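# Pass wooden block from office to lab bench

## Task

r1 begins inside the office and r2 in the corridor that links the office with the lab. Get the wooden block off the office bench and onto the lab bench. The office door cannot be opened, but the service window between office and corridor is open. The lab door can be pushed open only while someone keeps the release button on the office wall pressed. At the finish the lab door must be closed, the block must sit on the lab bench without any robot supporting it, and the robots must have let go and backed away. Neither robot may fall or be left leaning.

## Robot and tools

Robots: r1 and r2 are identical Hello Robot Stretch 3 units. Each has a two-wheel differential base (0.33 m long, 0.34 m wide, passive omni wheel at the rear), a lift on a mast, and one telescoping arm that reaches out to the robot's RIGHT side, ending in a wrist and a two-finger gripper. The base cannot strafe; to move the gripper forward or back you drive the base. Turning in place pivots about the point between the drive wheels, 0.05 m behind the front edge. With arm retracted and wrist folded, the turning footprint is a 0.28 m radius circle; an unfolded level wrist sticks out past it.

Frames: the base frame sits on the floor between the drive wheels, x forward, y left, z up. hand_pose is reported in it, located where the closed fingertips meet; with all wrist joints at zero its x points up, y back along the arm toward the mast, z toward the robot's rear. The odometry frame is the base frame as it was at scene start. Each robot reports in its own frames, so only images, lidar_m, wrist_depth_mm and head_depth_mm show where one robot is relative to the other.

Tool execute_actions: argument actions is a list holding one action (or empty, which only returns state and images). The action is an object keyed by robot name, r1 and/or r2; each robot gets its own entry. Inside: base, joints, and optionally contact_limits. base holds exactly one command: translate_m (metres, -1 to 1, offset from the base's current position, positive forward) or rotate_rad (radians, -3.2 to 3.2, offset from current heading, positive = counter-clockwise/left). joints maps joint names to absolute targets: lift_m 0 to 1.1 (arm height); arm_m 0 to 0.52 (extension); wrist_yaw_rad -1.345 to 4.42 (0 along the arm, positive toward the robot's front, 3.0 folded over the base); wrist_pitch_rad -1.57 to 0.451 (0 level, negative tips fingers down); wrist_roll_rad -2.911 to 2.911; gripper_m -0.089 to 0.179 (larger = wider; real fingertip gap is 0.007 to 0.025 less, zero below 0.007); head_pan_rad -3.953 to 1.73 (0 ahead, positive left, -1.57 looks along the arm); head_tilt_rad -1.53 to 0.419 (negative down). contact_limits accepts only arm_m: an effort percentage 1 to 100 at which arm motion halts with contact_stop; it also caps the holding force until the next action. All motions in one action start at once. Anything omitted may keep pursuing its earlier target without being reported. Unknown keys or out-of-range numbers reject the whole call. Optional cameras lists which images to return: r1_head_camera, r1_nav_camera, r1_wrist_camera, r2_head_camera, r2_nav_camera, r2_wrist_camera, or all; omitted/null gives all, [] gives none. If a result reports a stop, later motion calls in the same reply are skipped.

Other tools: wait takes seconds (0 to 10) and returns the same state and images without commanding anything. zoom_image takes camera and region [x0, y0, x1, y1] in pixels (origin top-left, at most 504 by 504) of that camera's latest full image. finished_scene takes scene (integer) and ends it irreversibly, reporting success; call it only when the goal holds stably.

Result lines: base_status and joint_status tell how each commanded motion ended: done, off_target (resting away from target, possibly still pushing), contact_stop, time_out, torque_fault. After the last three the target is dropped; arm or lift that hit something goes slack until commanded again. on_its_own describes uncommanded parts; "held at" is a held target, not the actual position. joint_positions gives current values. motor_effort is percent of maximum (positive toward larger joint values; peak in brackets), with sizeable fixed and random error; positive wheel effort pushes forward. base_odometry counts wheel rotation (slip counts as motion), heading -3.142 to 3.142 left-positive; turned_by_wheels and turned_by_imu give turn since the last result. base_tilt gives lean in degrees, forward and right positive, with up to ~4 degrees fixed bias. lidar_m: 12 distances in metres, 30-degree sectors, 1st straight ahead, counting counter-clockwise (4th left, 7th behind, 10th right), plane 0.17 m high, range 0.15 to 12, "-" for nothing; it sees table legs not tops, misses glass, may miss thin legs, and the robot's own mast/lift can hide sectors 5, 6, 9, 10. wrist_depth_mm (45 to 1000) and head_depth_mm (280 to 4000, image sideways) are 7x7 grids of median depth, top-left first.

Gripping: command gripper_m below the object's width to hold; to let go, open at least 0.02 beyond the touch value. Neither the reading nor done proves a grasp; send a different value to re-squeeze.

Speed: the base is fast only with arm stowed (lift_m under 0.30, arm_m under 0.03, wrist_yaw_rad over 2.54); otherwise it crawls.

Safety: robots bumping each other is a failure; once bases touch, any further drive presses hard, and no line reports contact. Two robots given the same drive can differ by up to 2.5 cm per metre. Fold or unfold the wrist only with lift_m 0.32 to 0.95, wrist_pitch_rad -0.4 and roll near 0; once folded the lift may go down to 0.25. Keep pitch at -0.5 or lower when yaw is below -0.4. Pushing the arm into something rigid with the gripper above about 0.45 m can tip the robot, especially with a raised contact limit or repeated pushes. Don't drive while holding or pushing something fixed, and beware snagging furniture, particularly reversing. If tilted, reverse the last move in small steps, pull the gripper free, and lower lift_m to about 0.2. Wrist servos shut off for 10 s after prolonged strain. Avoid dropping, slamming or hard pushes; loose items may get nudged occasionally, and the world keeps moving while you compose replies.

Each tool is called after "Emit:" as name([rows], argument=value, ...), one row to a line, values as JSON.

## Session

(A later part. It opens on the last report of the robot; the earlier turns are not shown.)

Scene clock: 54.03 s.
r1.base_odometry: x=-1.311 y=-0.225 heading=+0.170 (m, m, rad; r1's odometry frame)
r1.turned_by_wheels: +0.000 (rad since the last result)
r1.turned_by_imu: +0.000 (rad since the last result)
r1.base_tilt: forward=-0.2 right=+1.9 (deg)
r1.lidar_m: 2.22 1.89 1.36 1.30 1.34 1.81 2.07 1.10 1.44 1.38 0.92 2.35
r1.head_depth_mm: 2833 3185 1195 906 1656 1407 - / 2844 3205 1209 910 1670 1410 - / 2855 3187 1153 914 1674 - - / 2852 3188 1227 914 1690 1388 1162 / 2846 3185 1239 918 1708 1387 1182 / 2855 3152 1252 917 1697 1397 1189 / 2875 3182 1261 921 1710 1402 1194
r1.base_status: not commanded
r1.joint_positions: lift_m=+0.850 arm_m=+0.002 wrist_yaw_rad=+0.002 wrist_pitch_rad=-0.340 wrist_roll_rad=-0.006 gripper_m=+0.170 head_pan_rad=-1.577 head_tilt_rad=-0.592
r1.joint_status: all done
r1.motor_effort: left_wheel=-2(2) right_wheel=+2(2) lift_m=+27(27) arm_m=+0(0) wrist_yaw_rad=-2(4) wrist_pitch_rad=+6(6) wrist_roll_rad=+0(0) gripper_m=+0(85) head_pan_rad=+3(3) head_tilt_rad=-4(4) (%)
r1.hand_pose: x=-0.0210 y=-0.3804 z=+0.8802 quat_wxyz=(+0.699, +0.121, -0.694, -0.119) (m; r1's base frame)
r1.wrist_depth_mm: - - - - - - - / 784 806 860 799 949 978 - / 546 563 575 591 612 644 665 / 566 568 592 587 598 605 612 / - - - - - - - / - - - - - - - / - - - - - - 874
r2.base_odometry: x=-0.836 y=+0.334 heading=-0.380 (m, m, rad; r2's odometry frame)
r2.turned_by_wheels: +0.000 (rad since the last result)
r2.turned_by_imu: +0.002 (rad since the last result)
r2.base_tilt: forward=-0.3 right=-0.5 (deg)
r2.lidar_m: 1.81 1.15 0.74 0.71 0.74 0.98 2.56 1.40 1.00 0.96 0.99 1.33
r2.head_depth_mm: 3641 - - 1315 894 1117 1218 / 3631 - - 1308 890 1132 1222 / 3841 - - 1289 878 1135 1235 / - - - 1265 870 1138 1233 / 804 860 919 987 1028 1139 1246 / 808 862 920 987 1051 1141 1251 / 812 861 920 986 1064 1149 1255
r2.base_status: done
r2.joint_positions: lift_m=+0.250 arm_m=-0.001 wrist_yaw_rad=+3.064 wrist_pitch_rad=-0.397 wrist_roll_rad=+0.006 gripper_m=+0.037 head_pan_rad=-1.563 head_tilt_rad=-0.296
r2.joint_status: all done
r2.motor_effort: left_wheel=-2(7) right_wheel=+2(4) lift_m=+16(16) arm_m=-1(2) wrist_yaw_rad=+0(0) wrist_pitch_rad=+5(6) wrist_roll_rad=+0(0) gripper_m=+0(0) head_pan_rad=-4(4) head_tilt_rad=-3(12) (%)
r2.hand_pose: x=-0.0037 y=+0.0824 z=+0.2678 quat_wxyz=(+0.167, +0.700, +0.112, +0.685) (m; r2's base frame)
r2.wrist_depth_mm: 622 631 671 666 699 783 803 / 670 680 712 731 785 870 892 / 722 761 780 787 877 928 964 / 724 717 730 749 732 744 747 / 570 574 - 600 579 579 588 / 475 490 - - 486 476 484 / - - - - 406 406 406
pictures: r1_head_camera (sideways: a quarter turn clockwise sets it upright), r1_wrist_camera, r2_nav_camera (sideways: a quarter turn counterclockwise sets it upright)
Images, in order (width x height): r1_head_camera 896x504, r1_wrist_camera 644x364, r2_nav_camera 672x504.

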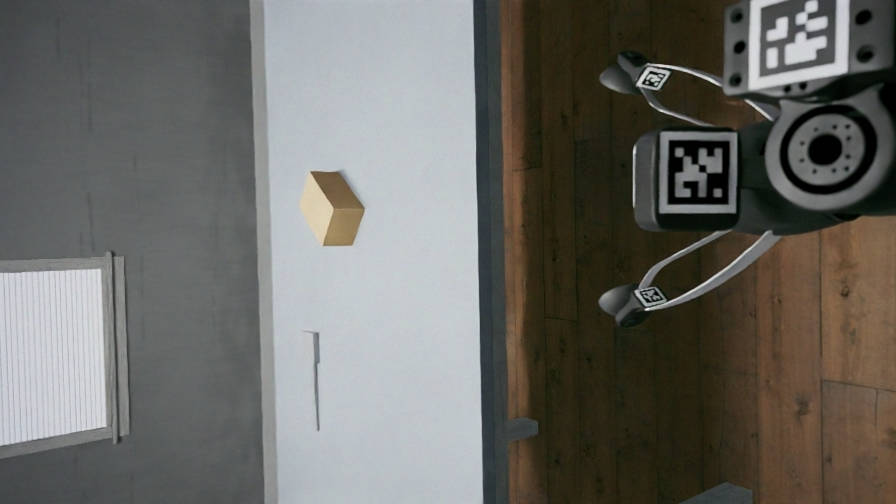

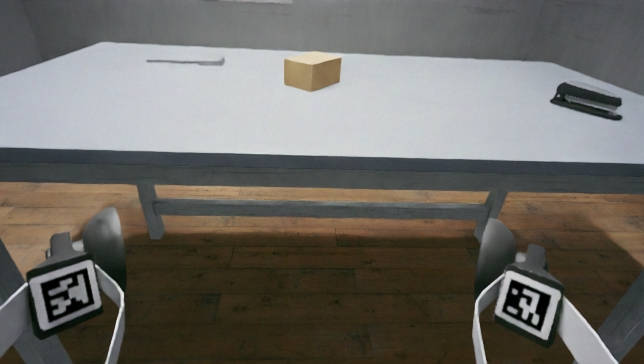

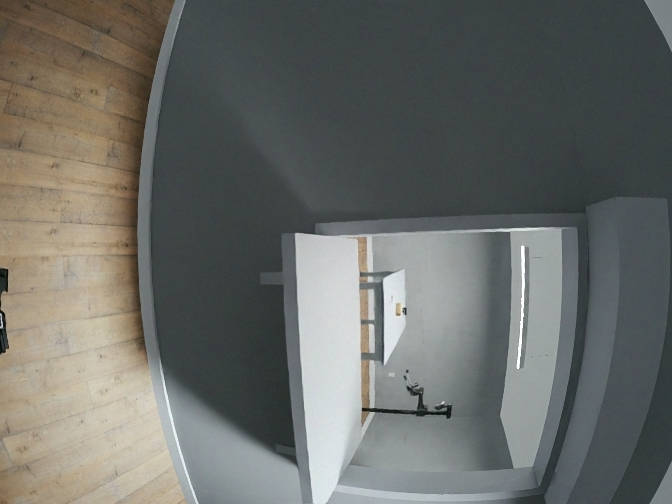

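Emit:
execute_actions([
  {"r1":{"base":{"rotate_rad":-0.8},"joints":{"lift_m":0.97,"wrist_yaw_rad":-0.5,"wrist_pitch_rad":-0.6}},"r2":{"base":{"rotate_rad":0.4}}},
], cameras=[])

Emit:
execute_actions([
  {"r1":{"base":{"translate_m":0.36}},"r2":{"base":{"translate_m":-0.45}}},
], cameras=[])

Emit:
execute_actions([
  {"r1":{"base":{"rotate_rad":0.8}},"r2":{"base":{"rotate_rad":-0.4}}},
], cameras=[])

Emit:
execute_actions([
  {"r1":{"base":{"translate_m":-0.16},"joints":{"arm_m":0.48,"head_tilt_rad":-0.75}},"r2":{"joints":{"lift_m":0.9,"wrist_pitch_rad":-0.4}}},
], cameras=["r1_head_camera","r1_wrist_camera","r2_nav_camera"])

Scene clock: 75.60 s.
r1.base_odometry: x=-1.311 y=-0.225 heading=-0.630 (m, m, rad; r1's odometry frame)
r1.turned_by_wheels: -0.800 (rad since the last result)
r1.turned_by_imu: -0.811 (rad since the last result)
r1.base_tilt: forward=-0.2 right=+1.9 (deg)
r1.lidar_m: 0.92 2.25 2.22 1.55 1.30 1.30 1.47 2.07 2.06 1.10 1.38 1.38
r1.head_depth_mm: 1871 2044 2229 2179 - - - / 2022 2211 2465 2119 - - - / 2199 2443 2635 2041 1784 - - / 2406 2701 1231 1991 1634 1382 1192 / 2662 3001 1234 1918 1690 1395 1183 / 2971 3403 1187 976 1707 1395 1186 / 3143 3403 1263 908 1664 1401 1191
r1.base_status: done
r1.joint_positions: lift_m=+0.970 arm_m=+0.002 wrist_yaw_rad=-0.499 wrist_pitch_rad=-0.610 wrist_roll_rad=-0.006 gripper_m=+0.170 head_pan_rad=-1.577 head_tilt_rad=-0.592
r1.joint_status: all done
r1.motor_effort: left_wheel=+3(10) right_wheel=-3(6) lift_m=+27(30) arm_m=+0(1) wrist_yaw_rad=-1(1) wrist_pitch_rad=+3(6) wrist_roll_rad=+0(0) gripper_m=+0(0) head_pan_rad=+3(3) head_tilt_rad=-4(4) (%)
r1.hand_pose: x=-0.1154 y=-0.3192 z=+0.9420 quat_wxyz=(+0.604, +0.041, -0.704, -0.372) (m; r1's base frame)
r1.wrist_depth_mm: 714 - - - - - - / 679 - - - - - - / - - - - - - - / - - - - - - - / - - - - - - - / - - - - - - - / - - - - - - -
r2.base_odometry: x=-0.836 y=+0.334 heading=+0.020 (m, m, rad; r2's odometry frame)
r2.turned_by_wheels: +0.400 (rad since the last result)
r2.turned_by_imu: +0.402 (rad since the last result)
r2.base_tilt: forward=-0.3 right=-0.5 (deg)
r2.lidar_m: 1.34 0.87 0.71 0.72 0.89 1.79 1.62 1.05 0.96 0.96 1.19 1.82
r2.head_depth_mm: 777 830 977 1196 837 1032 1105 / 815 861 909 955 1015 1092 1170 / 853 898 951 1013 1077 1156 1257 / 894 948 997 1070 1138 1234 1322 / 932 993 1061 1136 1221 1325 1396 / 983 1052 1120 1198 1304 1412 1446 / 1040 1103 1191 1291 1393 1511 1426
r2.base_status: done
r2.joint_positions: lift_m=+0.250 arm_m=-0.001 wrist_yaw_rad=+3.064 wrist_pitch_rad=-0.397 wrist_roll_rad=+0.006 gripper_m=+0.037 head_pan_rad=-1.563 head_tilt_rad=-0.297
r2.joint_status: not commanded
r2.motor_effort: left_wheel=-1(6) right_wheel=+2(6) lift_m=+16(16) arm_m=+0(1) wrist_yaw_rad=+0(0) wrist_pitch_rad=+6(5) wrist_roll_rad=+0(0) gripper_m=+0(0) head_pan_rad=-3(3) head_tilt_rad=-2(2) (%)
r2.hand_pose: x=-0.0037 y=+0.0824 z=+0.2678 quat_wxyz=(+0.167, +0.700, +0.112, +0.685) (m; r2's base frame)
r2.wrist_depth_mm: 942 876 746 705 660 605 608 / - 961 808 752 696 639 657 / - 971 893 825 755 696 715 / 729 729 729 731 744 717 739 / 563 575 - 604 577 585 592 / 474 493 - - 484 480 479 / - - - - 406 408 409
pictures: none
No camera images: the call's "cameras" was empty. Leave "cameras" out to get every camera's image.

Scene clock: 80.17 s.
r1.base_odometry: x=-1.020 y=-0.437 heading=-0.630 (m, m, rad; r1's odometry frame)
r1.turned_by_wheels: +0.000 (rad since the last result)
r1.turned_by_imu: +0.003 (rad since the last result)
r1.base_tilt: forward=-0.1 right=+1.9 (deg)
r1.lidar_m: 0.56 2.01 2.00 1.86 1.57 1.57 1.77 2.32 1.17 1.32 1.11 1.11
r1.head_depth_mm: 2094 2289 1200 1358 - - - / 2254 2491 1204 1899 - - - / 2469 2735 1150 917 1780 - - / 2685 3007 1230 890 1592 1386 1189 / 2936 3361 1239 895 749 1396 1184 / 3094 3368 1254 899 704 1365 1189 / 2892 3159 1259 871 709 631 1194
r1.base_status: done
r1.joint_positions: lift_m=+0.970 arm_m=+0.002 wrist_yaw_rad=-0.499 wrist_pitch_rad=-0.610 wrist_roll_rad=-0.006 gripper_m=+0.170 head_pan_rad=-1.577 head_tilt_rad=-0.592
r1.joint_status: not commanded
r1.motor_effort: left_wheel=+2(10) right_wheel=-2(3) lift_m=+27(27) arm_m=+0(0) wrist_yaw_rad=-1(1) wrist_pitch_rad=+3(3) wrist_roll_rad=+0(0) gripper_m=+0(1) head_pan_rad=+2(2) head_tilt_rad=-4(4) (%)
r1.hand_pose: x=-0.1154 y=-0.3192 z=+0.9420 quat_wxyz=(+0.604, +0.041, -0.704, -0.372) (m; r1's base frame)
r1.wrist_depth_mm: 714 728 800 - - - - / 575 599 - - - - - / 495 527 - - - - - / 422 - - - - - - / 384 - - - - - - / - - - - - - - / - - - - - - -
r2.base_odometry: x=-1.286 y=+0.325 heading=+0.020 (m, m, rad; r2's odometry frame)
r2.turned_by_wheels: +0.000 (rad since the last result)
r2.turned_by_imu: +0.002 (rad since the last result)
r2.base_tilt: forward=-0.3 right=-0.4 (deg)
r2.lidar_m: 1.61 0.96 0.88 0.88 1.09 2.21 1.34 0.87 0.79 0.80 0.99 1.99
r2.head_depth_mm: - - - 3534 793 622 902 / - - - - 786 888 962 / - - - - 781 946 1018 / - - - 1267 772 1012 1092 / 869 929 986 1024 771 1081 1184 / 801 858 913 986 853 1167 1268 / 848 912 975 1058 1144 1257 1342
r2.base_status: done
r2.joint_positions: lift_m=+0.250 arm_m=-0.001 wrist_yaw_rad=+3.064 wrist_pitch_rad=-0.397 wrist_roll_rad=+0.006 gripper_m=+0.037 head_pan_rad=-1.563 head_tilt_rad=-0.297
r2.joint_status: not commanded
r2.motor_effort: left_wheel=-1(9) right_wheel=+2(5) lift_m=+16(15) arm_m=-1(1) wrist_yaw_rad=+0(0) wrist_pitch_rad=+6(6) wrist_roll_rad=+0(1) gripper_m=-1(0) head_pan_rad=-3(4) head_tilt_rad=-1(2) (%)
r2.hand_pose: x=-0.0037 y=+0.0824 z=+0.2678 quat_wxyz=(+0.167, +0.700, +0.112, +0.685) (m; r2's base frame)
r2.wrist_depth_mm: - - 931 866 791 746 691 / - - - 930 831 779 737 / - - - 939 897 845 791 / 733 736 733 734 737 746 752 / 574 581 - 597 581 586 582 / 476 487 - - 485 480 478 / - - - - 404 408 409
pictures: none
No camera images: the call's "cameras" was empty. Leave "cameras" out to get every camera's image.

Scene clock: 82.37 s.
r1.base_odometry: x=-1.020 y=-0.437 heading=+0.170 (m, m, rad; r1's odometry frame)
r1.turned_by_wheels: +0.800 (rad since the last result)
r1.turned_by_imu: +0.812 (rad since the last result)
r1.base_tilt: forward=-0.2 right=+1.9 (deg)
r1.lidar_m: 2.00 2.04 1.64 1.57 1.62 2.18 2.31 1.17 1.16 1.11 0.56 2.09
r1.head_depth_mm: 2626 2946 1197 865 - - - / 2629 2919 1204 876 - - - / 2654 2906 1214 885 740 - - / 2632 2931 2953 889 696 1349 1193 / 2648 2960 2976 893 701 1358 1185 / 2632 2963 3001 903 704 1361 1161 / 2660 2949 3032 906 707 807 1141
r1.base_status: done
r1.joint_positions: lift_m=+0.970 arm_m=+0.002 wrist_yaw_rad=-0.499 wrist_pitch_rad=-0.610 wrist_roll_rad=-0.006 gripper_m=+0.170 head_pan_rad=-1.577 head_tilt_rad=-0.592
r1.joint_status: not commanded
r1.motor_effort: left_wheel=-3(9) right_wheel=+3(7) lift_m=+27(27) arm_m=+0(0) wrist_yaw_rad=-1(2) wrist_pitch_rad=+3(3) wrist_roll_rad=+0(0) gripper_m=+0(0) head_pan_rad=+2(3) head_tilt_rad=-4(4) (%)
r1.hand_pose: x=-0.1154 y=-0.3191 z=+0.9419 quat_wxyz=(+0.604, +0.041, -0.704, -0.372) (m; r1's base frame)
r1.wrist_depth_mm: 714 744 707 800 814 802 922 / 576 590 598 631 651 666 686 / 490 504 510 523 537 565 - / 426 433 438 450 481 - - / 381 378 387 - - - - / - 345 - - - - - / 318 - - - - - -
r2.base_odometry: x=-1.286 y=+0.325 heading=-0.380 (m, m, rad; r2's odometry frame)
r2.turned_by_wheels: -0.400 (rad since the last result)
r2.turned_by_imu: -0.401 (rad since the last result)
r2.base_tilt: forward=-0.3 right=-0.5 (deg)
r2.lidar_m: 2.24 1.39 0.92 0.88 0.90 1.21 2.48 1.15 0.83 0.79 0.82 1.10
r2.head_depth_mm: 3997 - - - 791 916 995 / - - - - 785 922 1004 / - - - 2613 781 928 1011 / - - - 2632 772 934 1012 / - - - - 767 934 1018 / - - - - 759 933 1024 / - - - - 755 933 1023
r2.base_status: done
r2.joint_positions: lift_m=+0.250 arm_m=-0.001 wrist_yaw_rad=+3.064 wrist_pitch_rad=-0.397 wrist_roll_rad=+0.006 gripper_m=+0.037 head_pan_rad=-1.563 head_tilt_rad=-0.297
r2.joint_status: not commanded
r2.motor_effort: left_wheel=+2(7) right_wheel=-2(5) lift_m=+15(16) arm_m=-1(1) wrist_yaw_rad=+0(0) wrist_pitch_rad=+6(6) wrist_roll_rad=+0(0) gripper_m=+0(0) head_pan_rad=-3(3) head_tilt_rad=-1(2) (%)
r2.hand_pose: x=-0.0037 y=+0.0824 z=+0.2678 quat_wxyz=(+0.167, +0.700, +0.112, +0.685) (m; r2's base frame)
r2.wrist_depth_mm: 755 771 797 817 867 865 969 / 811 841 864 872 911 945 - / 856 876 915 934 940 976 - / 721 727 731 742 741 739 750 / 572 573 - 605 582 583 590 / 475 489 - - 487 483 482 / - - - - 410 407 406
pictures: none
No camera images: the call's "cameras" was empty. Leave "cameras" out to get every camera's image.

Scene clock: 89.10 s.
r1.base_odometry: x=-1.178 y=-0.464 heading=+0.170 (m, m, rad; r1's odometry frame)
r1.turned_by_wheels: +0.000 (rad since the last result)
r1.turned_by_imu: +0.000 (rad since the last result)
r1.base_tilt: forward=-0.2 right=+1.9 (deg)
r1.lidar_m: 2.16 2.21 1.63 1.56 1.60 2.17 2.15 1.02 1.17 1.12 0.68 0.66
r1.head_depth_mm: - 1157 907 726 1404 1265 1108 / - 2916 877 728 1409 1270 1111 / - 1123 867 735 1419 1271 1113 / 2695 2923 928 740 1424 1270 1119 / 2715 2884 936 742 1437 1280 1123 / 2699 2937 942 749 1439 1292 1128 / 2702 2955 946 751 1410 1285 1131
r1.base_status: done
r1.joint_positions: lift_m=+0.970 arm_m=+0.480 wrist_yaw_rad=-0.499 wrist_pitch_rad=-0.610 wrist_roll_rad=-0.006 gripper_m=+0.170 head_pan_rad=-1.577 head_tilt_rad=-0.741
r1.joint_status: all done
r1.motor_effort: left_wheel=-2(10) right_wheel=+4(5) lift_m=+27(28) arm_m=+3(4) wrist_yaw_rad=+0(1) wrist_pitch_rad=+3(3) wrist_roll_rad=+0(0) gripper_m=-1(0) head_pan_rad=+2(3) head_tilt_rad=-5(20) (%)
r1.hand_pose: x=-0.1155 y=-0.7967 z=+0.9419 quat_wxyz=(+0.603, +0.041, -0.704, -0.373) (m; r1's base frame)
r1.wrist_depth_mm: - - - - - - - / - - - 632 644 659 684 / - 498 510 523 536 544 558 / 423 429 437 444 458 464 470 / 377 378 377 389 398 408 410 / - 337 326 286 350 - 363 / 294 305 259 261 313 317 327
r2.base_odometry: x=-1.286 y=+0.325 heading=-0.380 (m, m, rad; r2's odometry frame)
r2.turned_by_wheels: +0.000 (rad since the last result)
r2.turned_by_imu: +0.001 (rad since the last result)
r2.base_tilt: forward=-0.3 right=-0.5 (deg)
r2.lidar_m: 2.24 1.40 0.92 0.88 0.90 1.21 2.48 1.16 0.83 0.79 0.82 1.10
r2.head_depth_mm: - - - - 791 920 999 / - - - 3534 787 922 1000 / - - 3939 2646 780 923 1007 / - - - 2634 772 930 1010 / - - - - 767 935 1020 / - - - - 761 943 1020 / - - - - 754 940 1023
r2.base_status: not commanded
r2.joint_positions: lift_m=+0.900 arm_m=-0.001 wrist_yaw_rad=+3.064 wrist_pitch_rad=-0.412 wrist_roll_rad=+0.006 gripper_m=+0.037 head_pan_rad=-1.563 head_tilt_rad=-0.297
r2.joint_status: all done
r2.motor_effort: left_wheel=+2(3) right_wheel=-2(1) lift_m=+34(38) arm_m=-1(1) wrist_yaw_rad=+0(0) wrist_pitch_rad=+5(5) wrist_roll_rad=-1(0) gripper_m=+0(0) head_pan_rad=-3(2) head_tilt_rad=-2(0) (%)
r2.hand_pose: x=-0.0038 y=+0.0805 z=+0.9135 quat_wxyz=(+0.172, +0.699, +0.118, +0.684) (m; r2's base frame)
r2.wrist_depth_mm: 768 774 809 833 832 873 968 / 821 839 884 888 899 952 - / 883 918 957 979 - - - / 985 - - - - - - / - - - - - - - / - - - - - - - / - - - - - - -
pictures: r1_head_camera (sideways: a quarter turn clockwise sets it upright), r1_wrist_camera, r2_nav_camera (sideways: a quarter turn counterclockwise sets it upright)
Images, in order (width x height): r1_head_camera 896x504, r1_wrist_camera 644x364, r2_nav_camera 672x504.

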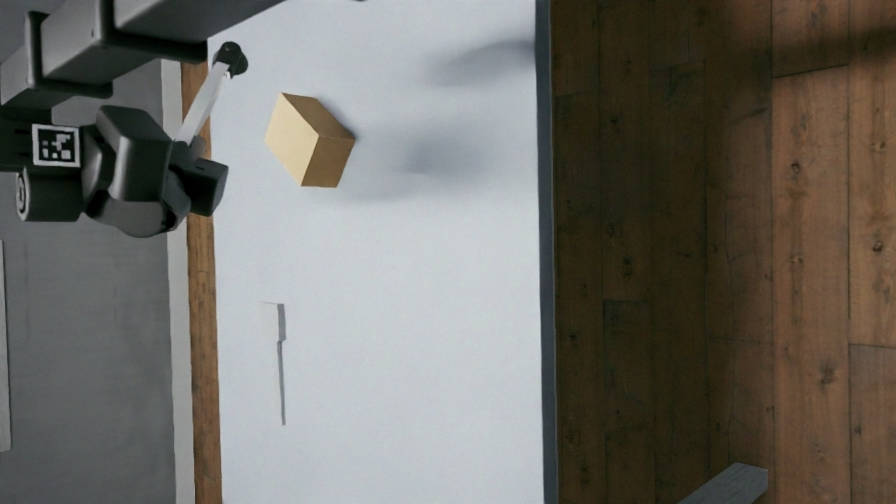

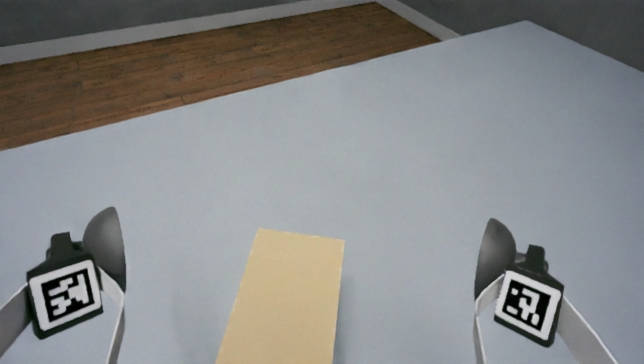

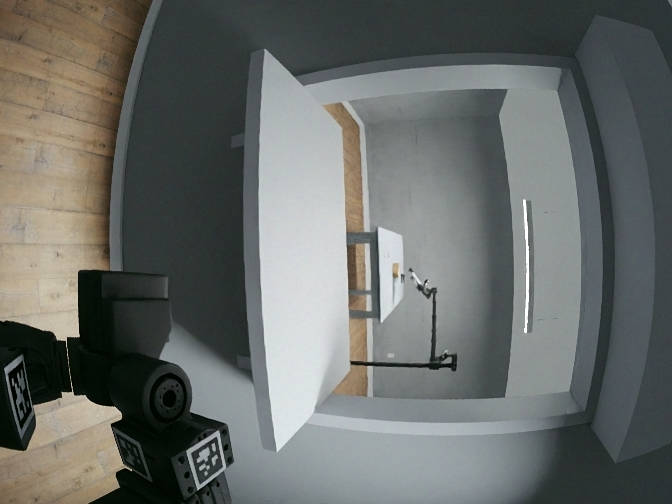

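Emit:
execute_actions([
  {"r1":{"joints":{"lift_m":0.84}},"r2":{"joints":{"wrist_yaw_rad":0,"gripper_m":0.17,"lift_m":0.97}}},
], cameras=["r1_head_camera","r1_wrist_camera","r2_wrist_camera"])

Scene clock: 94.70 s.
r1.base_odometry: x=-1.178 y=-0.464 heading=+0.170 (m, m, rad; r1's odometry frame)
r1.turned_by_wheels: +0.000 (rad since the last result)
r1.turned_by_imu: +0.001 (rad since the last result)
r1.base_tilt: forward=-0.1 right=+2.0 (deg)
r1.lidar_m: 2.16 2.22 1.63 1.56 1.61 2.17 2.15 1.03 1.17 1.12 0.68 0.66
r1.head_depth_mm: 2706 2888 974 - 1408 1249 1110 / 2724 2925 850 728 1408 1272 1109 / 2711 2937 856 733 1415 1274 1118 / 2697 2917 923 738 1423 1280 1117 / 2704 2910 936 743 1429 1284 1122 / 2724 2961 943 745 1446 1288 1129 / 2725 2943 949 752 1412 1291 1132
r1.base_status: not commanded
r1.joint_positions: lift_m=+0.840 arm_m=+0.480 wrist_yaw_rad=-0.499 wrist_pitch_rad=-0.610 wrist_roll_rad=-0.006 gripper_m=+0.170 head_pan_rad=-1.577 head_tilt_rad=-0.741
r1.joint_status: all done
r1.motor_effort: left_wheel=-2(3) right_wheel=+3(3) lift_m=+17(23) arm_m=+3(3) wrist_yaw_rad=+0(0) wrist_pitch_rad=+3(3) wrist_roll_rad=+0(0) gripper_m=+0(1) head_pan_rad=+3(2) head_tilt_rad=-5(5) (%)
r1.hand_pose: x=-0.1155 y=-0.7967 z=+0.8123 quat_wxyz=(+0.603, +0.041, -0.704, -0.373) (m; r1's base frame)
r1.wrist_depth_mm: - 434 448 463 481 492 508 / 340 348 357 372 381 394 401 / 290 293 291 210 315 323 331 / 250 254 181 181 268 276 281 / 225 223 155 158 236 244 241 / - 191 141 141 209 - 217 / 175 179 174 165 186 187 193
r2.base_odometry: x=-1.286 y=+0.325 heading=-0.380 (m, m, rad; r2's odometry frame)
r2.turned_by_wheels: +0.000 (rad since the last result)
r2.turned_by_imu: +0.001 (rad since the last result)
r2.base_tilt: forward=-0.3 right=-0.5 (deg)
r2.lidar_m: 2.24 1.39 0.92 0.88 0.90 1.22 2.48 1.16 0.83 0.79 0.82 1.10
r2.head_depth_mm: - - - - 793 638 - / - - - 3440 785 781 - / - - - 2622 779 637 - / - - - 2613 770 916 1001 / - - - - 770 929 1021 / - - - - 757 931 1022 / - - - - 751 943 1031
r2.base_status: not commanded
r2.joint_positions: lift_m=+0.970 arm_m=-0.001 wrist_yaw_rad=+0.002 wrist_pitch_rad=-0.413 wrist_roll_rad=+0.006 gripper_m=+0.170 head_pan_rad=-1.563 head_tilt_rad=-0.297
r2.joint_status: all done
r2.motor_effort: left_wheel=+2(2) right_wheel=-1(1) lift_m=+34(34) arm_m=-1(1) wrist_yaw_rad=-1(1) wrist_pitch_rad=+6(6) wrist_roll_rad=+0(1) gripper_m=+0(90) head_pan_rad=-2(3) head_tilt_rad=-2(2) (%)
r2.hand_pose: x=-0.0210 y=-0.3690 z=+0.9834 quat_wxyz=(+0.690, +0.146, -0.694, -0.145) (m; r2's base frame)
r2.wrist_depth_mm: - - - - - 576 498 / 637 736 745 750 768 576 540 / 471 476 476 479 490 495 588 / 376 378 384 383 384 388 622 / 692 691 702 712 720 709 731 / 769 794 796 807 820 - 831 / 914 909 920 926 949 964 942
pictures: r1_head_camera (sideways: a quarter turn clockwise sets it upright), r1_wrist_camera, r2_wrist_camera
Images, in order (width x height): r1_head_camera 896x504, r1_wrist_camera 644x364, r2_wrist_camera 644x364.

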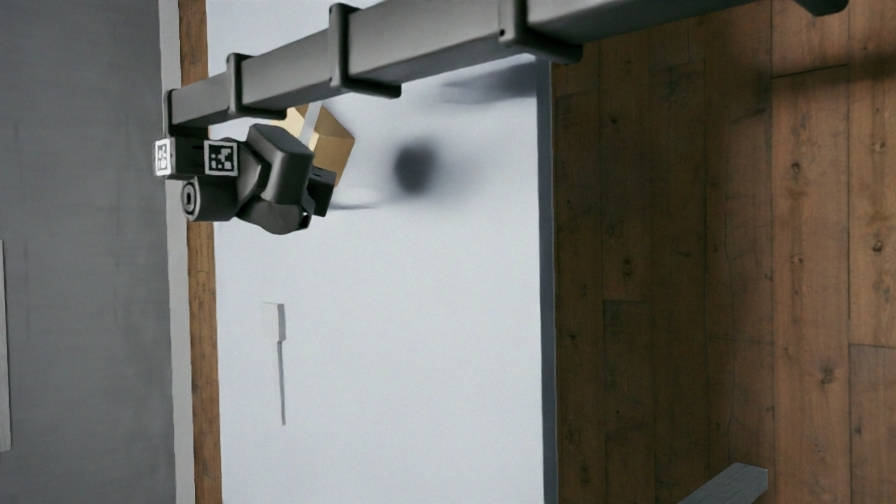

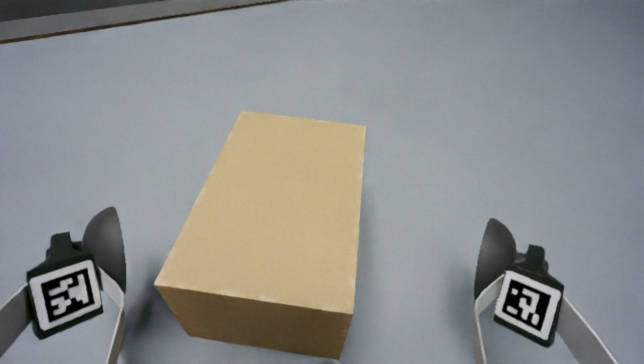

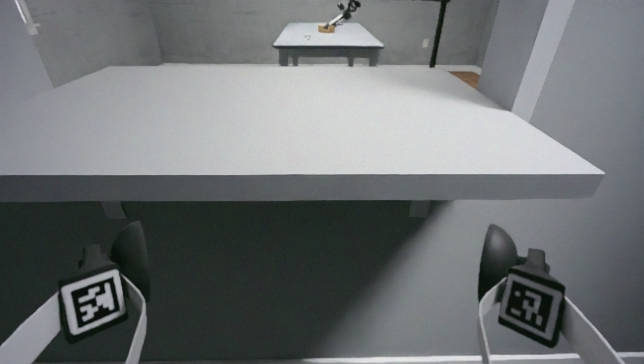

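Emit:
execute_actions([
  {"r1":{"base":{"translate_m":-0.015},"joints":{"arm_m":0.52,"lift_m":0.825}}},
], cameras=["r1_wrist_camera"])

Scene clock: 98.47 s.
r1.base_odometry: x=-1.192 y=-0.466 heading=+0.170 (m, m, rad; r1's odometry frame)
r1.turned_by_wheels: +0.000 (rad since the last result)
r1.turned_by_imu: +0.000 (rad since the last result)
r1.base_tilt: forward=-0.2 right=+2.0 (deg)
r1.lidar_m: 2.18 2.23 1.63 1.56 1.61 2.17 2.13 1.01 1.17 1.12 0.70 0.68
r1.head_depth_mm: 2728 2899 941 - - 1253 1110 / 2722 2929 861 719 1414 1267 1113 / 2705 2938 857 734 1417 1273 1118 / 2717 2918 924 739 1423 1279 1120 / 2719 2873 937 742 1434 1285 1120 / 2706 2912 942 748 1432 1289 1124 / 2731 2946 948 752 1413 1290 1131
r1.base_status: done
r1.joint_positions: lift_m=+0.825 arm_m=+0.520 wrist_yaw_rad=-0.499 wrist_pitch_rad=-0.610 wrist_roll_rad=-0.006 gripper_m=+0.170 head_pan_rad=-1.577 head_tilt_rad=-0.741
r1.joint_status: all done
r1.motor_effort: left_wheel=-2(8) right_wheel=+2(8) lift_m=+18(17) arm_m=+3(4) wrist_yaw_rad=-2(2) wrist_pitch_rad=+3(3) wrist_roll_rad=+0(0) gripper_m=+0(0) head_pan_rad=+3(3) head_tilt_rad=-5(5) (%)
r1.hand_pose: x=-0.1154 y=-0.8367 z=+0.7973 quat_wxyz=(+0.603, +0.041, -0.704, -0.373) (m; r1's base frame)
r1.wrist_depth_mm: - 403 406 426 439 456 468 / 313 321 328 340 351 360 373 / 266 271 278 283 290 297 303 / 229 234 163 159 241 252 256 / 207 206 138 140 212 224 225 / - 181 122 124 187 - 200 / 161 161 110 112 167 172 178
r2.base_odometry: x=-1.286 y=+0.325 heading=-0.380 (m, m, rad; r2's odometry frame)
r2.turned_by_wheels: +0.000 (rad since the last result)
r2.turned_by_imu: +0.001 (rad since the last result)
r2.base_tilt: forward=-0.3 right=-0.4 (deg)
r2.lidar_m: 2.24 1.39 0.92 0.88 0.90 1.21 2.49 1.15 0.83 0.79 0.82 1.10
r2.head_depth_mm: 3994 - - - 791 640 - / - - - 3535 788 781 - / - - - 2652 776 637 - / - - - 2671 775 917 1001 / - - - - 767 929 1024 / - - - - 764 936 1022 / - - - - 754 939 1024
r2.base_status: not commanded
r2.joint_positions: lift_m=+0.970 arm_m=-0.001 wrist_yaw_rad=+0.002 wrist_pitch_rad=-0.413 wrist_roll_rad=+0.006 gripper_m=+0.170 head_pan_rad=-1.563 head_tilt_rad=-0.297
r2.joint_status: not commanded
r2.motor_effort: left_wheel=+2(2) right_wheel=-1(2) lift_m=+35(34) arm_m=-1(1) wrist_yaw_rad=-1(1) wrist_pitch_rad=+5(5) wrist_roll_rad=+0(1) gripper_m=+0(0) head_pan_rad=-3(4) head_tilt_rad=-3(1) (%)
r2.hand_pose: x=-0.0210 y=-0.3690 z=+0.9834 quat_wxyz=(+0.690, +0.146, -0.694, -0.145) (m; r2's base frame)
r2.wrist_depth_mm: - - - - - 574 491 / 639 733 745 756 753 575 537 / 472 474 472 485 488 489 591 / 374 378 379 380 384 390 625 / 690 689 705 723 713 701 735 / 772 791 807 817 805 - 829 / 930 916 923 924 928 978 982
pictures: r1_wrist_camera
Images, in order (width x height): r1_wrist_camera 644x364.

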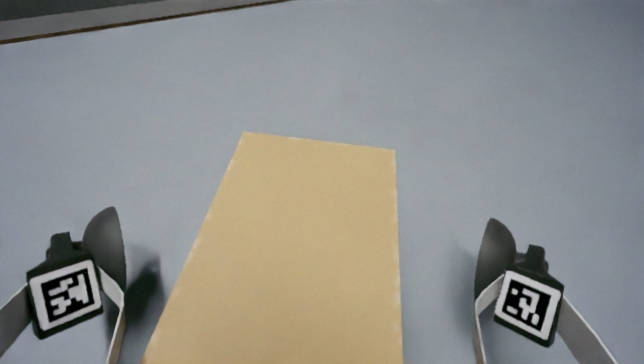

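Grasp and test lift.

Emit:
execute_actions([
  {"r1":{"joints":{"gripper_m":0.02}}},
], cameras=[])

Emit:
execute_actions([
  {"r1":{"joints":{"lift_m":0.95}}},
], cameras=["r1_wrist_camera","r1_head_camera"])

Scene clock: 102.53 s.
r1.base_odometry: x=-1.192 y=-0.466 heading=+0.170 (m, m, rad; r1's odometry frame)
r1.turned_by_wheels: +0.000 (rad since the last result)
r1.turned_by_imu: +0.000 (rad since the last result)
r1.base_tilt: forward=-0.2 right=+1.9 (deg)
r1.lidar_m: 2.18 2.22 1.63 1.56 1.61 2.16 2.13 1.01 1.17 1.12 0.70 0.68
r1.head_depth_mm: 2708 2916 940 - - 1240 1112 / 2708 2936 855 728 1410 1265 1111 / 2695 2931 859 734 1421 1273 1116 / 2720 2908 926 740 1423 1281 1117 / 2708 2929 937 743 1433 1284 1122 / 2716 2941 944 747 1435 1289 1128 / 2725 2953 949 752 1445 1296 1127
r1.base_status: not commanded
r1.joint_positions: lift_m=+0.825 arm_m=+0.520 wrist_yaw_rad=-0.504 wrist_pitch_rad=-0.563 wrist_roll_rad=+0.005 gripper_m=+0.024 head_pan_rad=-1.577 head_tilt_rad=-0.741
r1.joint_status: gripper_m off_target (ended at +0.024, target +0.020)
r1.motor_effort: left_wheel=-4(9) right_wheel=+6(8) lift_m=+18(18) arm_m=+3(3) wrist_yaw_rad=+3(4) wrist_pitch_rad=-12(16) wrist_roll_rad=-5(5) gripper_m=-20(99) head_pan_rad=+3(2) head_tilt_rad=-5(5) (%)
r1.hand_pose: x=-0.1199 y=-0.8430 z=+0.8068 quat_wxyz=(+0.607, +0.020, -0.708, -0.360) (m; r1's base frame)
r1.wrist_depth_mm: - - - 508 512 531 554 / 360 368 378 387 397 405 416 / 298 301 307 314 319 328 334 / 253 257 251 177 263 273 278 / 219 227 151 153 164 237 238 / 194 200 133 135 136 208 209 / 178 176 119 120 174 184 186
r2.base_odometry: x=-1.286 y=+0.325 heading=-0.380 (m, m, rad; r2's odometry frame)
r2.turned_by_wheels: +0.000 (rad since the last result)
r2.turned_by_imu: +0.001 (rad since the last result)
r2.base_tilt: forward=-0.3 right=-0.5 (deg)
r2.lidar_m: 2.24 1.40 0.92 0.88 0.90 1.21 2.48 1.15 0.83 0.79 0.82 1.10
r2.head_depth_mm: 3951 - - - 792 640 - / - - - 3507 792 782 - / - - 3956 2637 785 636 - / - - - 2634 769 921 1002 / - - - - 769 929 1015 / - - - - 758 932 1018 / - - - - 754 938 1027
r2.base_status: not commanded
r2.joint_positions: lift_m=+0.970 arm_m=-0.001 wrist_yaw_rad=+0.002 wrist_pitch_rad=-0.413 wrist_roll_rad=+0.006 gripper_m=+0.170 head_pan_rad=-1.563 head_tilt_rad=-0.297
r2.joint_status: not commanded
r2.motor_effort: left_wheel=+2(2) right_wheel=-2(2) lift_m=+34(35) arm_m=-1(1) wrist_yaw_rad=-1(1) wrist_pitch_rad=+6(6) wrist_roll_rad=+0(1) gripper_m=+0(1) head_pan_rad=-3(4) head_tilt_rad=-1(2) (%)
r2.hand_pose: x=-0.0210 y=-0.3690 z=+0.9834 quat_wxyz=(+0.690, +0.146, -0.694, -0.145) (m; r2's base frame)
r2.wrist_depth_mm: - - - - - 572 494 / 639 723 751 762 759 579 544 / 467 474 480 480 486 490 590 / 374 378 381 385 383 389 626 / 701 687 713 701 703 698 729 / 769 784 779 801 817 - 843 / 931 910 919 924 929 967 945
pictures: none
No camera images: the call's "cameras" was empty. Leave "cameras" out to get every camera's image.

Scene clock: 104.50 s.
r1.base_odometry: x=-1.192 y=-0.466 heading=+0.170 (m, m, rad; r1's odometry frame)
r1.turned_by_wheels: +0.000 (rad since the last result)
r1.turned_by_imu: +0.000 (rad since the last result)
r1.base_tilt: forward=-0.1 right=+2.0 (deg)
r1.lidar_m: 2.18 2.23 1.63 1.56 1.61 2.17 2.13 1.01 1.16 1.11 0.71 0.68
r1.head_depth_mm: 2616 - 908 725 1408 1260 1107 / - 2883 886 729 1410 1270 1112 / - 773 890 732 1416 1272 1114 / 2704 2911 927 737 1419 1281 1121 / 2698 2910 935 743 1439 1287 1122 / 2684 2929 941 747 1440 1292 1126 / 2721 2956 949 751 1444 1297 1128
r1.base_status: not commanded
r1.joint_positions: lift_m=+0.950 arm_m=+0.520 wrist_yaw_rad=-0.502 wrist_pitch_rad=-0.624 wrist_roll_rad=-0.001 gripper_m=+0.032 head_pan_rad=-1.577 head_tilt_rad=-0.741
r1.joint_status: all done
r1.on_its_own: gripper_m is held at +0.032, not at your +0.020, by its stall guard, which is still easing
r1.motor_effort: left_wheel=-3(5) right_wheel=+2(6) lift_m=+28(28) arm_m=+3(3) wrist_yaw_rad=+1(3) wrist_pitch_rad=+8(11) wrist_roll_rad=-2(5) gripper_m=-9(24) head_pan_rad=+3(3) head_tilt_rad=-5(4) (%)
r1.hand_pose: x=-0.1147 y=-0.8345 z=+0.9190 quat_wxyz=(+0.598, +0.044, -0.705, -0.378) (m; r1's base frame)
r1.wrist_depth_mm: - - - - - 757 - / - - - 567 576 592 614 / - 458 470 473 482 494 505 / 389 395 171 165 406 421 433 / 342 352 148 150 347 368 378 / 307 316 136 137 137 331 333 / 281 281 125 126 281 298 300
r2.base_odometry: x=-1.286 y=+0.325 heading=-0.380 (m, m, rad; r2's odometry frame)
r2.turned_by_wheels: +0.000 (rad since the last result)
r2.turned_by_imu: +0.000 (rad since the last result)
r2.base_tilt: forward=-0.3 right=-0.5 (deg)
r2.lidar_m: 2.24 1.39 0.92 0.88 0.90 1.21 2.48 1.15 0.83 0.79 0.82 1.10
r2.head_depth_mm: - - - - 791 637 - / - - - 3481 781 781 - / - - 3905 2629 782 636 - / - - - 2621 773 925 1000 / - - - - 765 927 1016 / - - - - 761 933 1018 / - - - - 754 942 1023
r2.base_status: not commanded
r2.joint_positions: lift_m=+0.970 arm_m=-0.001 wrist_yaw_rad=+0.002 wrist_pitch_rad=-0.413 wrist_roll_rad=+0.006 gripper_m=+0.170 head_pan_rad=-1.563 head_tilt_rad=-0.297
r2.joint_status: not commanded
r2.motor_effort: left_wheel=+2(1) right_wheel=-2(2) lift_m=+35(34) arm_m=-1(1) wrist_yaw_rad=-2(1) wrist_pitch_rad=+6(6) wrist_roll_rad=+0(1) gripper_m=+0(0) head_pan_rad=-3(3) head_tilt_rad=-2(1) (%)
r2.hand_pose: x=-0.0210 y=-0.3690 z=+0.9834 quat_wxyz=(+0.690, +0.146, -0.694, -0.145) (m; r2's base frame)
r2.wrist_depth_mm: - - - - - 577 497 / 633 735 742 742 771 570 538 / 470 481 478 483 486 490 585 / 377 377 379 384 384 389 631 / 703 679 705 700 714 708 732 / 763 795 792 806 820 - 823 / 924 916 919 920 924 978 986
pictures: r1_head_camera (sideways: a quarter turn clockwise sets it upright), r1_wrist_camera
Images, in order (width x height): r1_head_camera 896x504, r1_wrist_camera 644x364.

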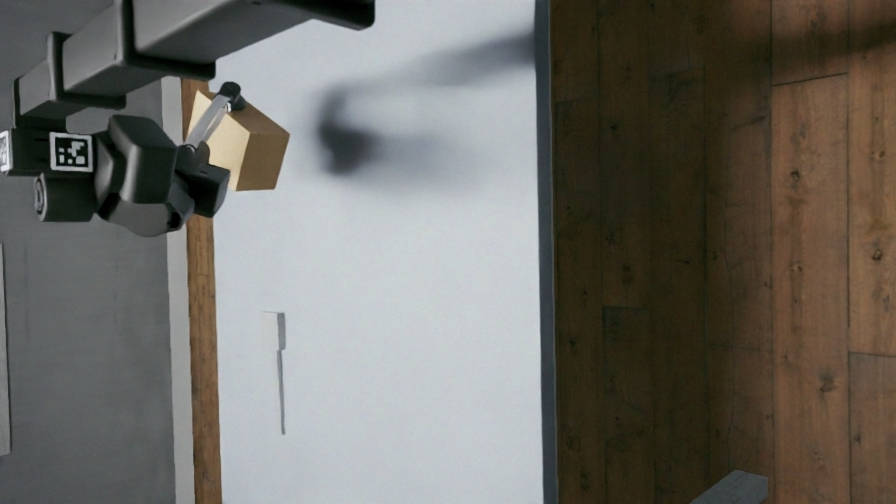

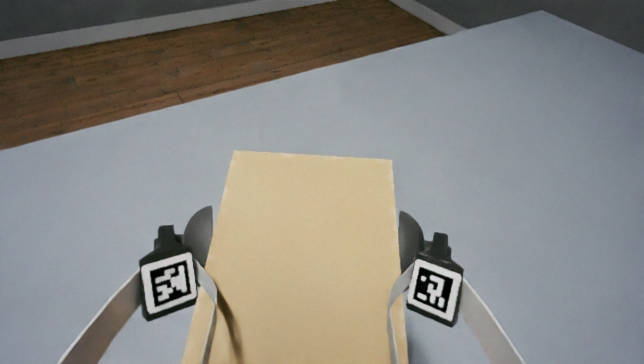

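Emit:
execute_actions([
  {"r1":{"base":{"translate_m":1.0},"joints":{"lift_m":1.05,"arm_m":0.0,"wrist_yaw_rad":0,"gripper_m":0.015}}},
], cameras=[])

Emit:
execute_actions([
  {"r1":{"base":{"translate_m":0.39}}},
], cameras=[])

Emit:
execute_actions([
  {"r1":{"base":{"rotate_rad":1.57},"joints":{"head_tilt_rad":-0.3}}},
], cameras=[])

Emit:
execute_actions([
  {"r1":{"base":{"translate_m":-0.7}}},
], cameras=["r1_nav_camera","r1_wrist_camera","r2_wrist_camera"])

Scene clock: 121.93 s.
r1.base_odometry: x=-0.207 y=-0.298 heading=+0.170 (m, m, rad; r1's odometry frame)
r1.turned_by_wheels: +0.000 (rad since the last result)
r1.turned_by_imu: +0.006 (rad since the last result)
r1.base_tilt: forward=-0.1 right=+1.9 (deg)
r1.lidar_m: 1.18 1.22 1.61 1.58 1.64 2.21 1.95 0.65 0.67 3.17 1.71 1.22
r1.head_depth_mm: 2595 - - - - 1240 1107 / 2611 - - - - 1216 1112 / 2633 - - - - 1251 1117 / 2687 2907 2179 1024 1443 1281 1119 / 2706 2902 2263 1803 1499 1283 1124 / 2687 2903 2291 1809 1502 1288 1125 / 2719 2895 2314 1835 1518 1293 1131
r1.base_status: done
r1.joint_positions: lift_m=+1.050 arm_m=+0.002 wrist_yaw_rad=+0.000 wrist_pitch_rad=-0.625 wrist_roll_rad=-0.003 gripper_m=+0.034 head_pan_rad=-1.577 head_tilt_rad=-0.741
r1.joint_status: gripper_m off_target (ended at +0.034, target +0.015); the others done
joint sent to its limit — the command would take r1.arm_m past its lower limit, so that joint was sent only as far as its limit.
r1.on_its_own: gripper_m is held at +0.033, not at your +0.015, by its stall guard, which is not easing now
r1.motor_effort: left_wheel=-3(5) right_wheel=+2(10) lift_m=+28(30) arm_m=-3(2) wrist_yaw_rad=+0(2) wrist_pitch_rad=+8(8) wrist_roll_rad=-1(2) gripper_m=-19(88) head_pan_rad=+3(2) head_tilt_rad=-5(5) (%)
r1.hand_pose: x=-0.0216 y=-0.3408 z=+1.0188 quat_wxyz=(+0.674, +0.218, -0.671, -0.218) (m; r1's base frame)
r1.wrist_depth_mm: - - - - - - - / - - - - - 845 805 / - - - - - 767 683 / - - 170 164 - - 587 / - - 148 149 - - 527 / - - 136 137 137 - 537 / - - 125 126 - 733 -
r2.base_odometry: x=-1.286 y=+0.325 heading=-0.380 (m, m, rad; r2's odometry frame)
r2.turned_by_wheels: +0.000 (rad since the last result)
r2.turned_by_imu: +0.003 (rad since the last result)
r2.base_tilt: forward=-0.3 right=-0.5 (deg)
r2.lidar_m: 2.24 1.40 0.92 0.88 0.90 1.21 2.48 1.16 0.83 0.79 0.82 1.10
r2.head_depth_mm: - - - - 792 638 - / - - - 3982 787 782 - / - - - 2634 779 637 - / - - - 2664 773 919 1003 / - - - - 768 930 1018 / - - - - 757 933 1020 / - - - - 753 941 1026
r2.base_status: not commanded
r2.joint_positions: lift_m=+0.970 arm_m=-0.001 wrist_yaw_rad=+0.002 wrist_pitch_rad=-0.413 wrist_roll_rad=+0.006 gripper_m=+0.170 head_pan_rad=-1.563 head_tilt_rad=-0.297
r2.joint_status: not commanded
r2.motor_effort: left_wheel=+2(2) right_wheel=-2(2) lift_m=+35(35) arm_m=-1(0) wrist_yaw_rad=-1(2) wrist_pitch_rad=+5(6) wrist_roll_rad=+0(0) gripper_m=+0(0) head_pan_rad=-5(3) head_tilt_rad=-1(0) (%)
r2.hand_pose: x=-0.0210 y=-0.3690 z=+0.9834 quat_wxyz=(+0.690, +0.146, -0.694, -0.145) (m; r2's base frame)
r2.wrist_depth_mm: - - - - - 575 495 / 633 735 749 753 761 568 537 / 474 475 478 482 488 490 580 / 377 376 382 386 385 389 626 / 695 686 699 714 712 707 732 / 756 790 801 805 819 - 832 / 941 905 928 916 952 987 975
pictures: none
No camera images: the call's "cameras" was empty. Leave "cameras" out to get every camera's image.

Scene clock: 126.90 s.
r1.base_odometry: x=+0.178 y=-0.232 heading=+0.169 (m, m, rad; r1's odometry frame)
r1.turned_by_wheels: +0.000 (rad since the last result)
r1.turned_by_imu: +0.003 (rad since the last result)
r1.base_tilt: forward=-0.2 right=+2.0 (deg)
r1.lidar_m: 0.78 0.81 1.07 1.59 1.65 2.23 2.32 0.97 1.39 3.16 1.13 0.82
r1.head_depth_mm: 2576 - - - - 1236 1105 / 2588 - - - - 1215 1109 / 2643 - - - - 1245 1112 / 2677 2894 2185 1020 1443 1274 1117 / 2700 2898 2261 1806 1499 1282 1122 / 2627 2809 2286 1809 1503 1291 1130 / 2093 2077 2053 1814 1514 1300 1133
r1.base_status: done
r1.joint_positions: lift_m=+1.050 arm_m=+0.002 wrist_yaw_rad=+0.000 wrist_pitch_rad=-0.625 wrist_roll_rad=-0.003 gripper_m=+0.034 head_pan_rad=-1.577 head_tilt_rad=-0.741
r1.joint_status: not commanded
r1.on_its_own: gripper_m is held at +0.033, not at your +0.015, by its stall guard, which is not easing now
r1.motor_effort: left_wheel=-3(4) right_wheel=+3(8) lift_m=+29(28) arm_m=-3(3) wrist_yaw_rad=+1(1) wrist_pitch_rad=+8(8) wrist_roll_rad=-1(2) gripper_m=-19(19) head_pan_rad=+3(2) head_tilt_rad=-5(4) (%)
r1.hand_pose: x=-0.0216 y=-0.3408 z=+1.0188 quat_wxyz=(+0.674, +0.218, -0.671, -0.218) (m; r1's base frame)
r1.wrist_depth_mm: - - - - - - - / - - - - - - - / - - - - - - - / - - 171 164 - - - / - - 148 150 - - - / - - 136 137 138 - - / - - 125 126 - - -
r2.base_odometry: x=-1.286 y=+0.325 heading=-0.380 (m, m, rad; r2's odometry frame)
r2.turned_by_wheels: +0.000 (rad since the last result)
r2.turned_by_imu: +0.001 (rad since the last result)
r2.base_tilt: forward=-0.4 right=-0.5 (deg)
r2.lidar_m: 2.24 1.39 0.92 0.88 0.91 1.21 2.49 1.16 0.83 0.79 0.82 1.10
r2.head_depth_mm: 3915 - - - 795 638 - / - - - 3951 787 780 - / - - - 2685 781 639 - / - - - 2628 772 922 1004 / - - - - 766 931 1012 / - - - - 763 939 1015 / - - - - 752 940 1023
r2.base_status: not commanded
r2.joint_positions: lift_m=+0.970 arm_m=-0.001 wrist_yaw_rad=+0.002 wrist_pitch_rad=-0.413 wrist_roll_rad=+0.006 gripper_m=+0.170 head_pan_rad=-1.563 head_tilt_rad=-0.297
r2.joint_status: not commanded
r2.motor_effort: left_wheel=+2(3) right_wheel=-2(2) lift_m=+35(34) arm_m=-1(0) wrist_yaw_rad=-1(2) wrist_pitch_rad=+5(5) wrist_roll_rad=+0(0) gripper_m=+0(0) head_pan_rad=-3(3) head_tilt_rad=-2(1) (%)
r2.hand_pose: x=-0.0210 y=-0.3690 z=+0.9834 quat_wxyz=(+0.690, +0.146, -0.694, -0.145) (m; r2's base frame)
r2.wrist_depth_mm: - - - - - 565 497 / 632 746 736 758 765 573 536 / 474 475 476 485 485 491 589 / 376 376 380 383 387 390 624 / 701 684 704 718 719 720 726 / 756 790 791 788 819 - 823 / 920 906 913 926 950 999 956
pictures: none
No camera images: the call's "cameras" was empty. Leave "cameras" out to get every camera's image.

Scene clock: 130.37 s.
r1.base_odometry: x=+0.178 y=-0.232 heading=+1.739 (m, m, rad; r1's odometry frame)
r1.turned_by_wheels: +1.570 (rad since the last result)
r1.turned_by_imu: +1.594 (rad since the last result)
r1.base_tilt: forward=-0.2 right=+1.9 (deg)
r1.lidar_m: 1.59 1.65 2.25 2.33 1.56 1.39 3.15 1.12 0.82 0.78 0.81 1.08
r1.head_depth_mm: 634 674 720 766 - - - / 635 677 723 769 - - - / 639 680 726 778 - - - / 640 683 728 783 846 890 989 / 644 684 732 787 850 926 1016 / 643 686 733 791 853 931 1023 / 647 691 737 792 859 934 1008
r1.base_status: done
r1.joint_positions: lift_m=+1.050 arm_m=+0.002 wrist_yaw_rad=+0.000 wrist_pitch_rad=-0.625 wrist_roll_rad=-0.003 gripper_m=+0.034 head_pan_rad=-1.577 head_tilt_rad=-0.310
r1.joint_status: all done
r1.on_its_own: gripper_m is held at +0.033, not at your +0.015, by its stall guard, which is not easing now
r1.motor_effort: left_wheel=-3(10) right_wheel=+2(9) lift_m=+29(29) arm_m=-3(3) wrist_yaw_rad=+0(0) wrist_pitch_rad=+8(8) wrist_roll_rad=-1(1) gripper_m=-20(19) head_pan_rad=+2(3) head_tilt_rad=+6(35) (%)
r1.hand_pose: x=-0.0216 y=-0.3408 z=+1.0188 quat_wxyz=(+0.674, +0.218, -0.671, -0.218) (m; r1's base frame)
r1.wrist_depth_mm: 536 543 544 548 554 554 553 / 592 627 615 623 624 614 603 / 672 712 706 699 697 714 701 / 801 809 170 165 826 840 821 / 952 929 148 149 940 - - / - - 135 137 138 - - / - - 125 127 - - -
r2.base_odometry: x=-1.286 y=+0.325 heading=-0.380 (m, m, rad; r2's odometry frame)
r2.turned_by_wheels: +0.000 (rad since the last result)
r2.turned_by_imu: +0.001 (rad since the last result)
r2.base_tilt: forward=-0.2 right=-0.4 (deg)
r2.lidar_m: 2.23 1.39 0.92 0.88 0.90 1.21 2.49 1.16 0.83 0.79 0.82 1.10
r2.head_depth_mm: - - - - 795 638 - / - - - 3995 786 785 - / - - - 2622 783 637 - / - - - 2658 775 915 1007 / - - - - 768 929 1015 / - - - - 763 935 1021 / - - - - 752 941 1024
r2.base_status: not commanded
r2.joint_positions: lift_m=+0.970 arm_m=-0.001 wrist_yaw_rad=+0.002 wrist_pitch_rad=-0.413 wrist_roll_rad=+0.006 gripper_m=+0.170 head_pan_rad=-1.563 head_tilt_rad=-0.297
r2.joint_status: not commanded
r2.motor_effort: left_wheel=+1(2) right_wheel=-2(2) lift_m=+35(35) arm_m=-1(1) wrist_yaw_rad=-1(2) wrist_pitch_rad=+5(6) wrist_roll_rad=+0(0) gripper_m=+0(0) head_pan_rad=-3(3) head_tilt_rad=-3(1) (%)
r2.hand_pose: x=-0.0210 y=-0.3690 z=+0.9834 quat_wxyz=(+0.690, +0.146, -0.694, -0.145) (m; r2's base frame)
r2.wrist_depth_mm: - - - - - 571 494 / 646 724 733 750 773 577 543 / 472 471 475 481 487 487 591 / 374 377 380 383 383 389 622 / 703 700 710 711 720 713 739 / 766 804 789 796 822 - 820 / 928 916 905 935 946 983 961
pictures: none
No camera images: the call's "cameras" was empty. Leave "cameras" out to get every camera's image.

Scene clock: 138.30 s.
r1.base_odometry: x=+0.295 y=-0.922 heading=+1.739 (m, m, rad; r1's odometry frame)
r1.turned_by_wheels: +0.000 (rad since the last result)
r1.turned_by_imu: -0.003 (rad since the last result)
r1.base_tilt: forward=-0.2 right=+1.9 (deg)
r1.lidar_m: 2.29 2.37 0.90 0.89 1.25 2.56 2.46 1.14 0.83 0.79 0.82 1.11
r1.head_depth_mm: 2161 2291 2444 2541 - - - / 2162 2276 2447 2552 - - - / 2168 2260 1738 1123 - - - / 2184 2308 2479 1128 728 625 1001 / 2173 2341 2438 1050 729 934 1026 / 654 693 742 795 853 941 1029 / 651 695 743 801 866 944 1031
r1.base_status: done
r1.joint_positions: lift_m=+1.050 arm_m=+0.002 wrist_yaw_rad=+0.000 wrist_pitch_rad=-0.625 wrist_roll_rad=-0.003 gripper_m=+0.034 head_pan_rad=-1.577 head_tilt_rad=-0.310
r1.joint_status: not commanded
r1.on_its_own: gripper_m is held at +0.033, not at your +0.015, by its stall guard, which is not easing now
r1.motor_effort: left_wheel=-2(10) right_wheel=+3(2) lift_m=+28(28) arm_m=-3(3) wrist_yaw_rad=-1(0) wrist_pitch_rad=+8(8) wrist_roll_rad=-1(1) gripper_m=-19(21) head_pan_rad=+3(3) head_tilt_rad=+5(6) (%)
r1.hand_pose: x=-0.0216 y=-0.3408 z=+1.0188 quat_wxyz=(+0.674, +0.218, -0.671, -0.218) (m; r1's base frame)
r1.wrist_depth_mm: 552 545 566 582 599 618 639 / 612 604 453 472 479 493 507 / 705 692 415 426 429 432 441 / 821 836 170 165 817 853 866 / 983 - 148 149 959 - - / - - 136 137 137 - - / - - 125 126 - - -
r2.base_odometry: x=-1.286 y=+0.325 heading=-0.380 (m, m, rad; r2's odometry frame)
r2.turned_by_wheels: +0.000 (rad since the last result)
r2.turned_by_imu: +0.002 (rad since the last result)
r2.base_tilt: forward=-0.3 right=-0.5 (deg)
r2.lidar_m: 2.24 1.39 0.92 0.88 0.91 1.21 2.48 1.16 0.83 0.79 0.82 1.10
r2.head_depth_mm: 3915 - - - 792 640 - / - - - 3935 782 784 - / - - 1655 1849 780 637 - / - - - 2624 771 913 999 / - - - - 764 926 1017 / - - - - 759 935 1022 / - - - - 755 940 1027
r2.base_status: not commanded
r2.joint_positions: lift_m=+0.970 arm_m=-0.001 wrist_yaw_rad=+0.002 wrist_pitch_rad=-0.413 wrist_roll_rad=+0.006 gripper_m=+0.170 head_pan_rad=-1.563 head_tilt_rad=-0.297
r2.joint_status: not commanded
r2.motor_effort: left_wheel=+2(2) right_wheel=-2(2) lift_m=+35(35) arm_m=+0(1) wrist_yaw_rad=-2(1) wrist_pitch_rad=+6(6) wrist_roll_rad=+0(0) gripper_m=+0(0) head_pan_rad=-4(3) head_tilt_rad=-1(0) (%)
r2.hand_pose: x=-0.0210 y=-0.3690 z=+0.9834 quat_wxyz=(+0.690, +0.146, -0.694, -0.145) (m; r2's base frame)
r2.wrist_depth_mm: - - - - - 571 496 / 642 732 737 755 756 571 543 / 477 473 484 487 490 486 593 / 375 378 378 382 388 388 633 / 688 682 700 709 726 707 737 / 767 797 790 811 811 - 830 / 931 911 918 940 933 999 960
pictures: r1_nav_camera (sideways: a quarter turn counterclockwise sets it upright), r1_wrist_camera, r2_wrist_camera
Images, in order (width x height): r1_nav_camera 672x504, r1_wrist_camera 644x364, r2_wrist_camera 644x364.

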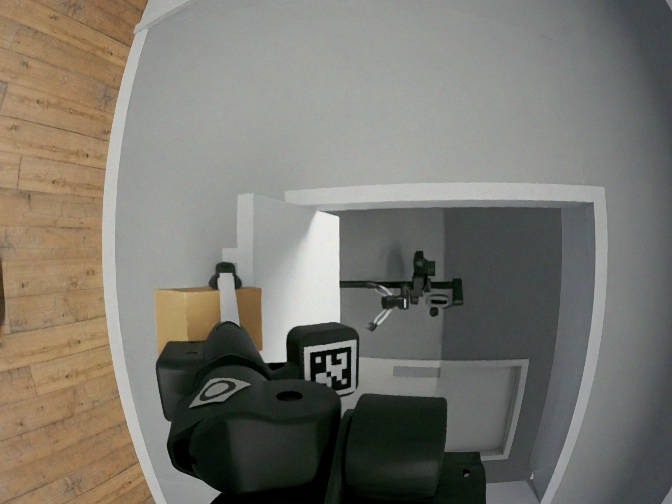

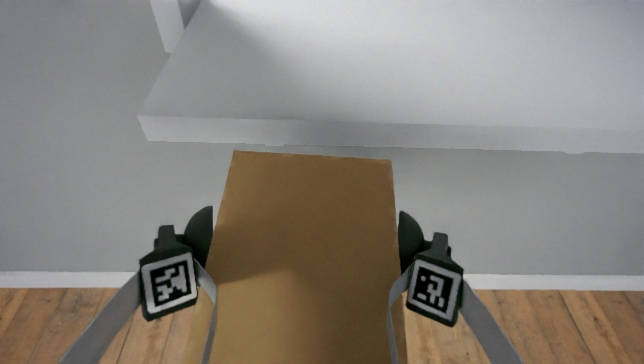

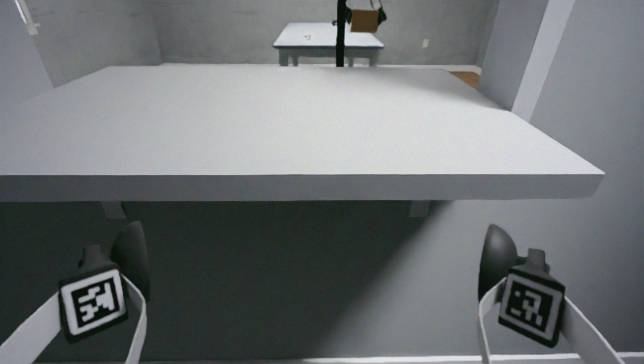

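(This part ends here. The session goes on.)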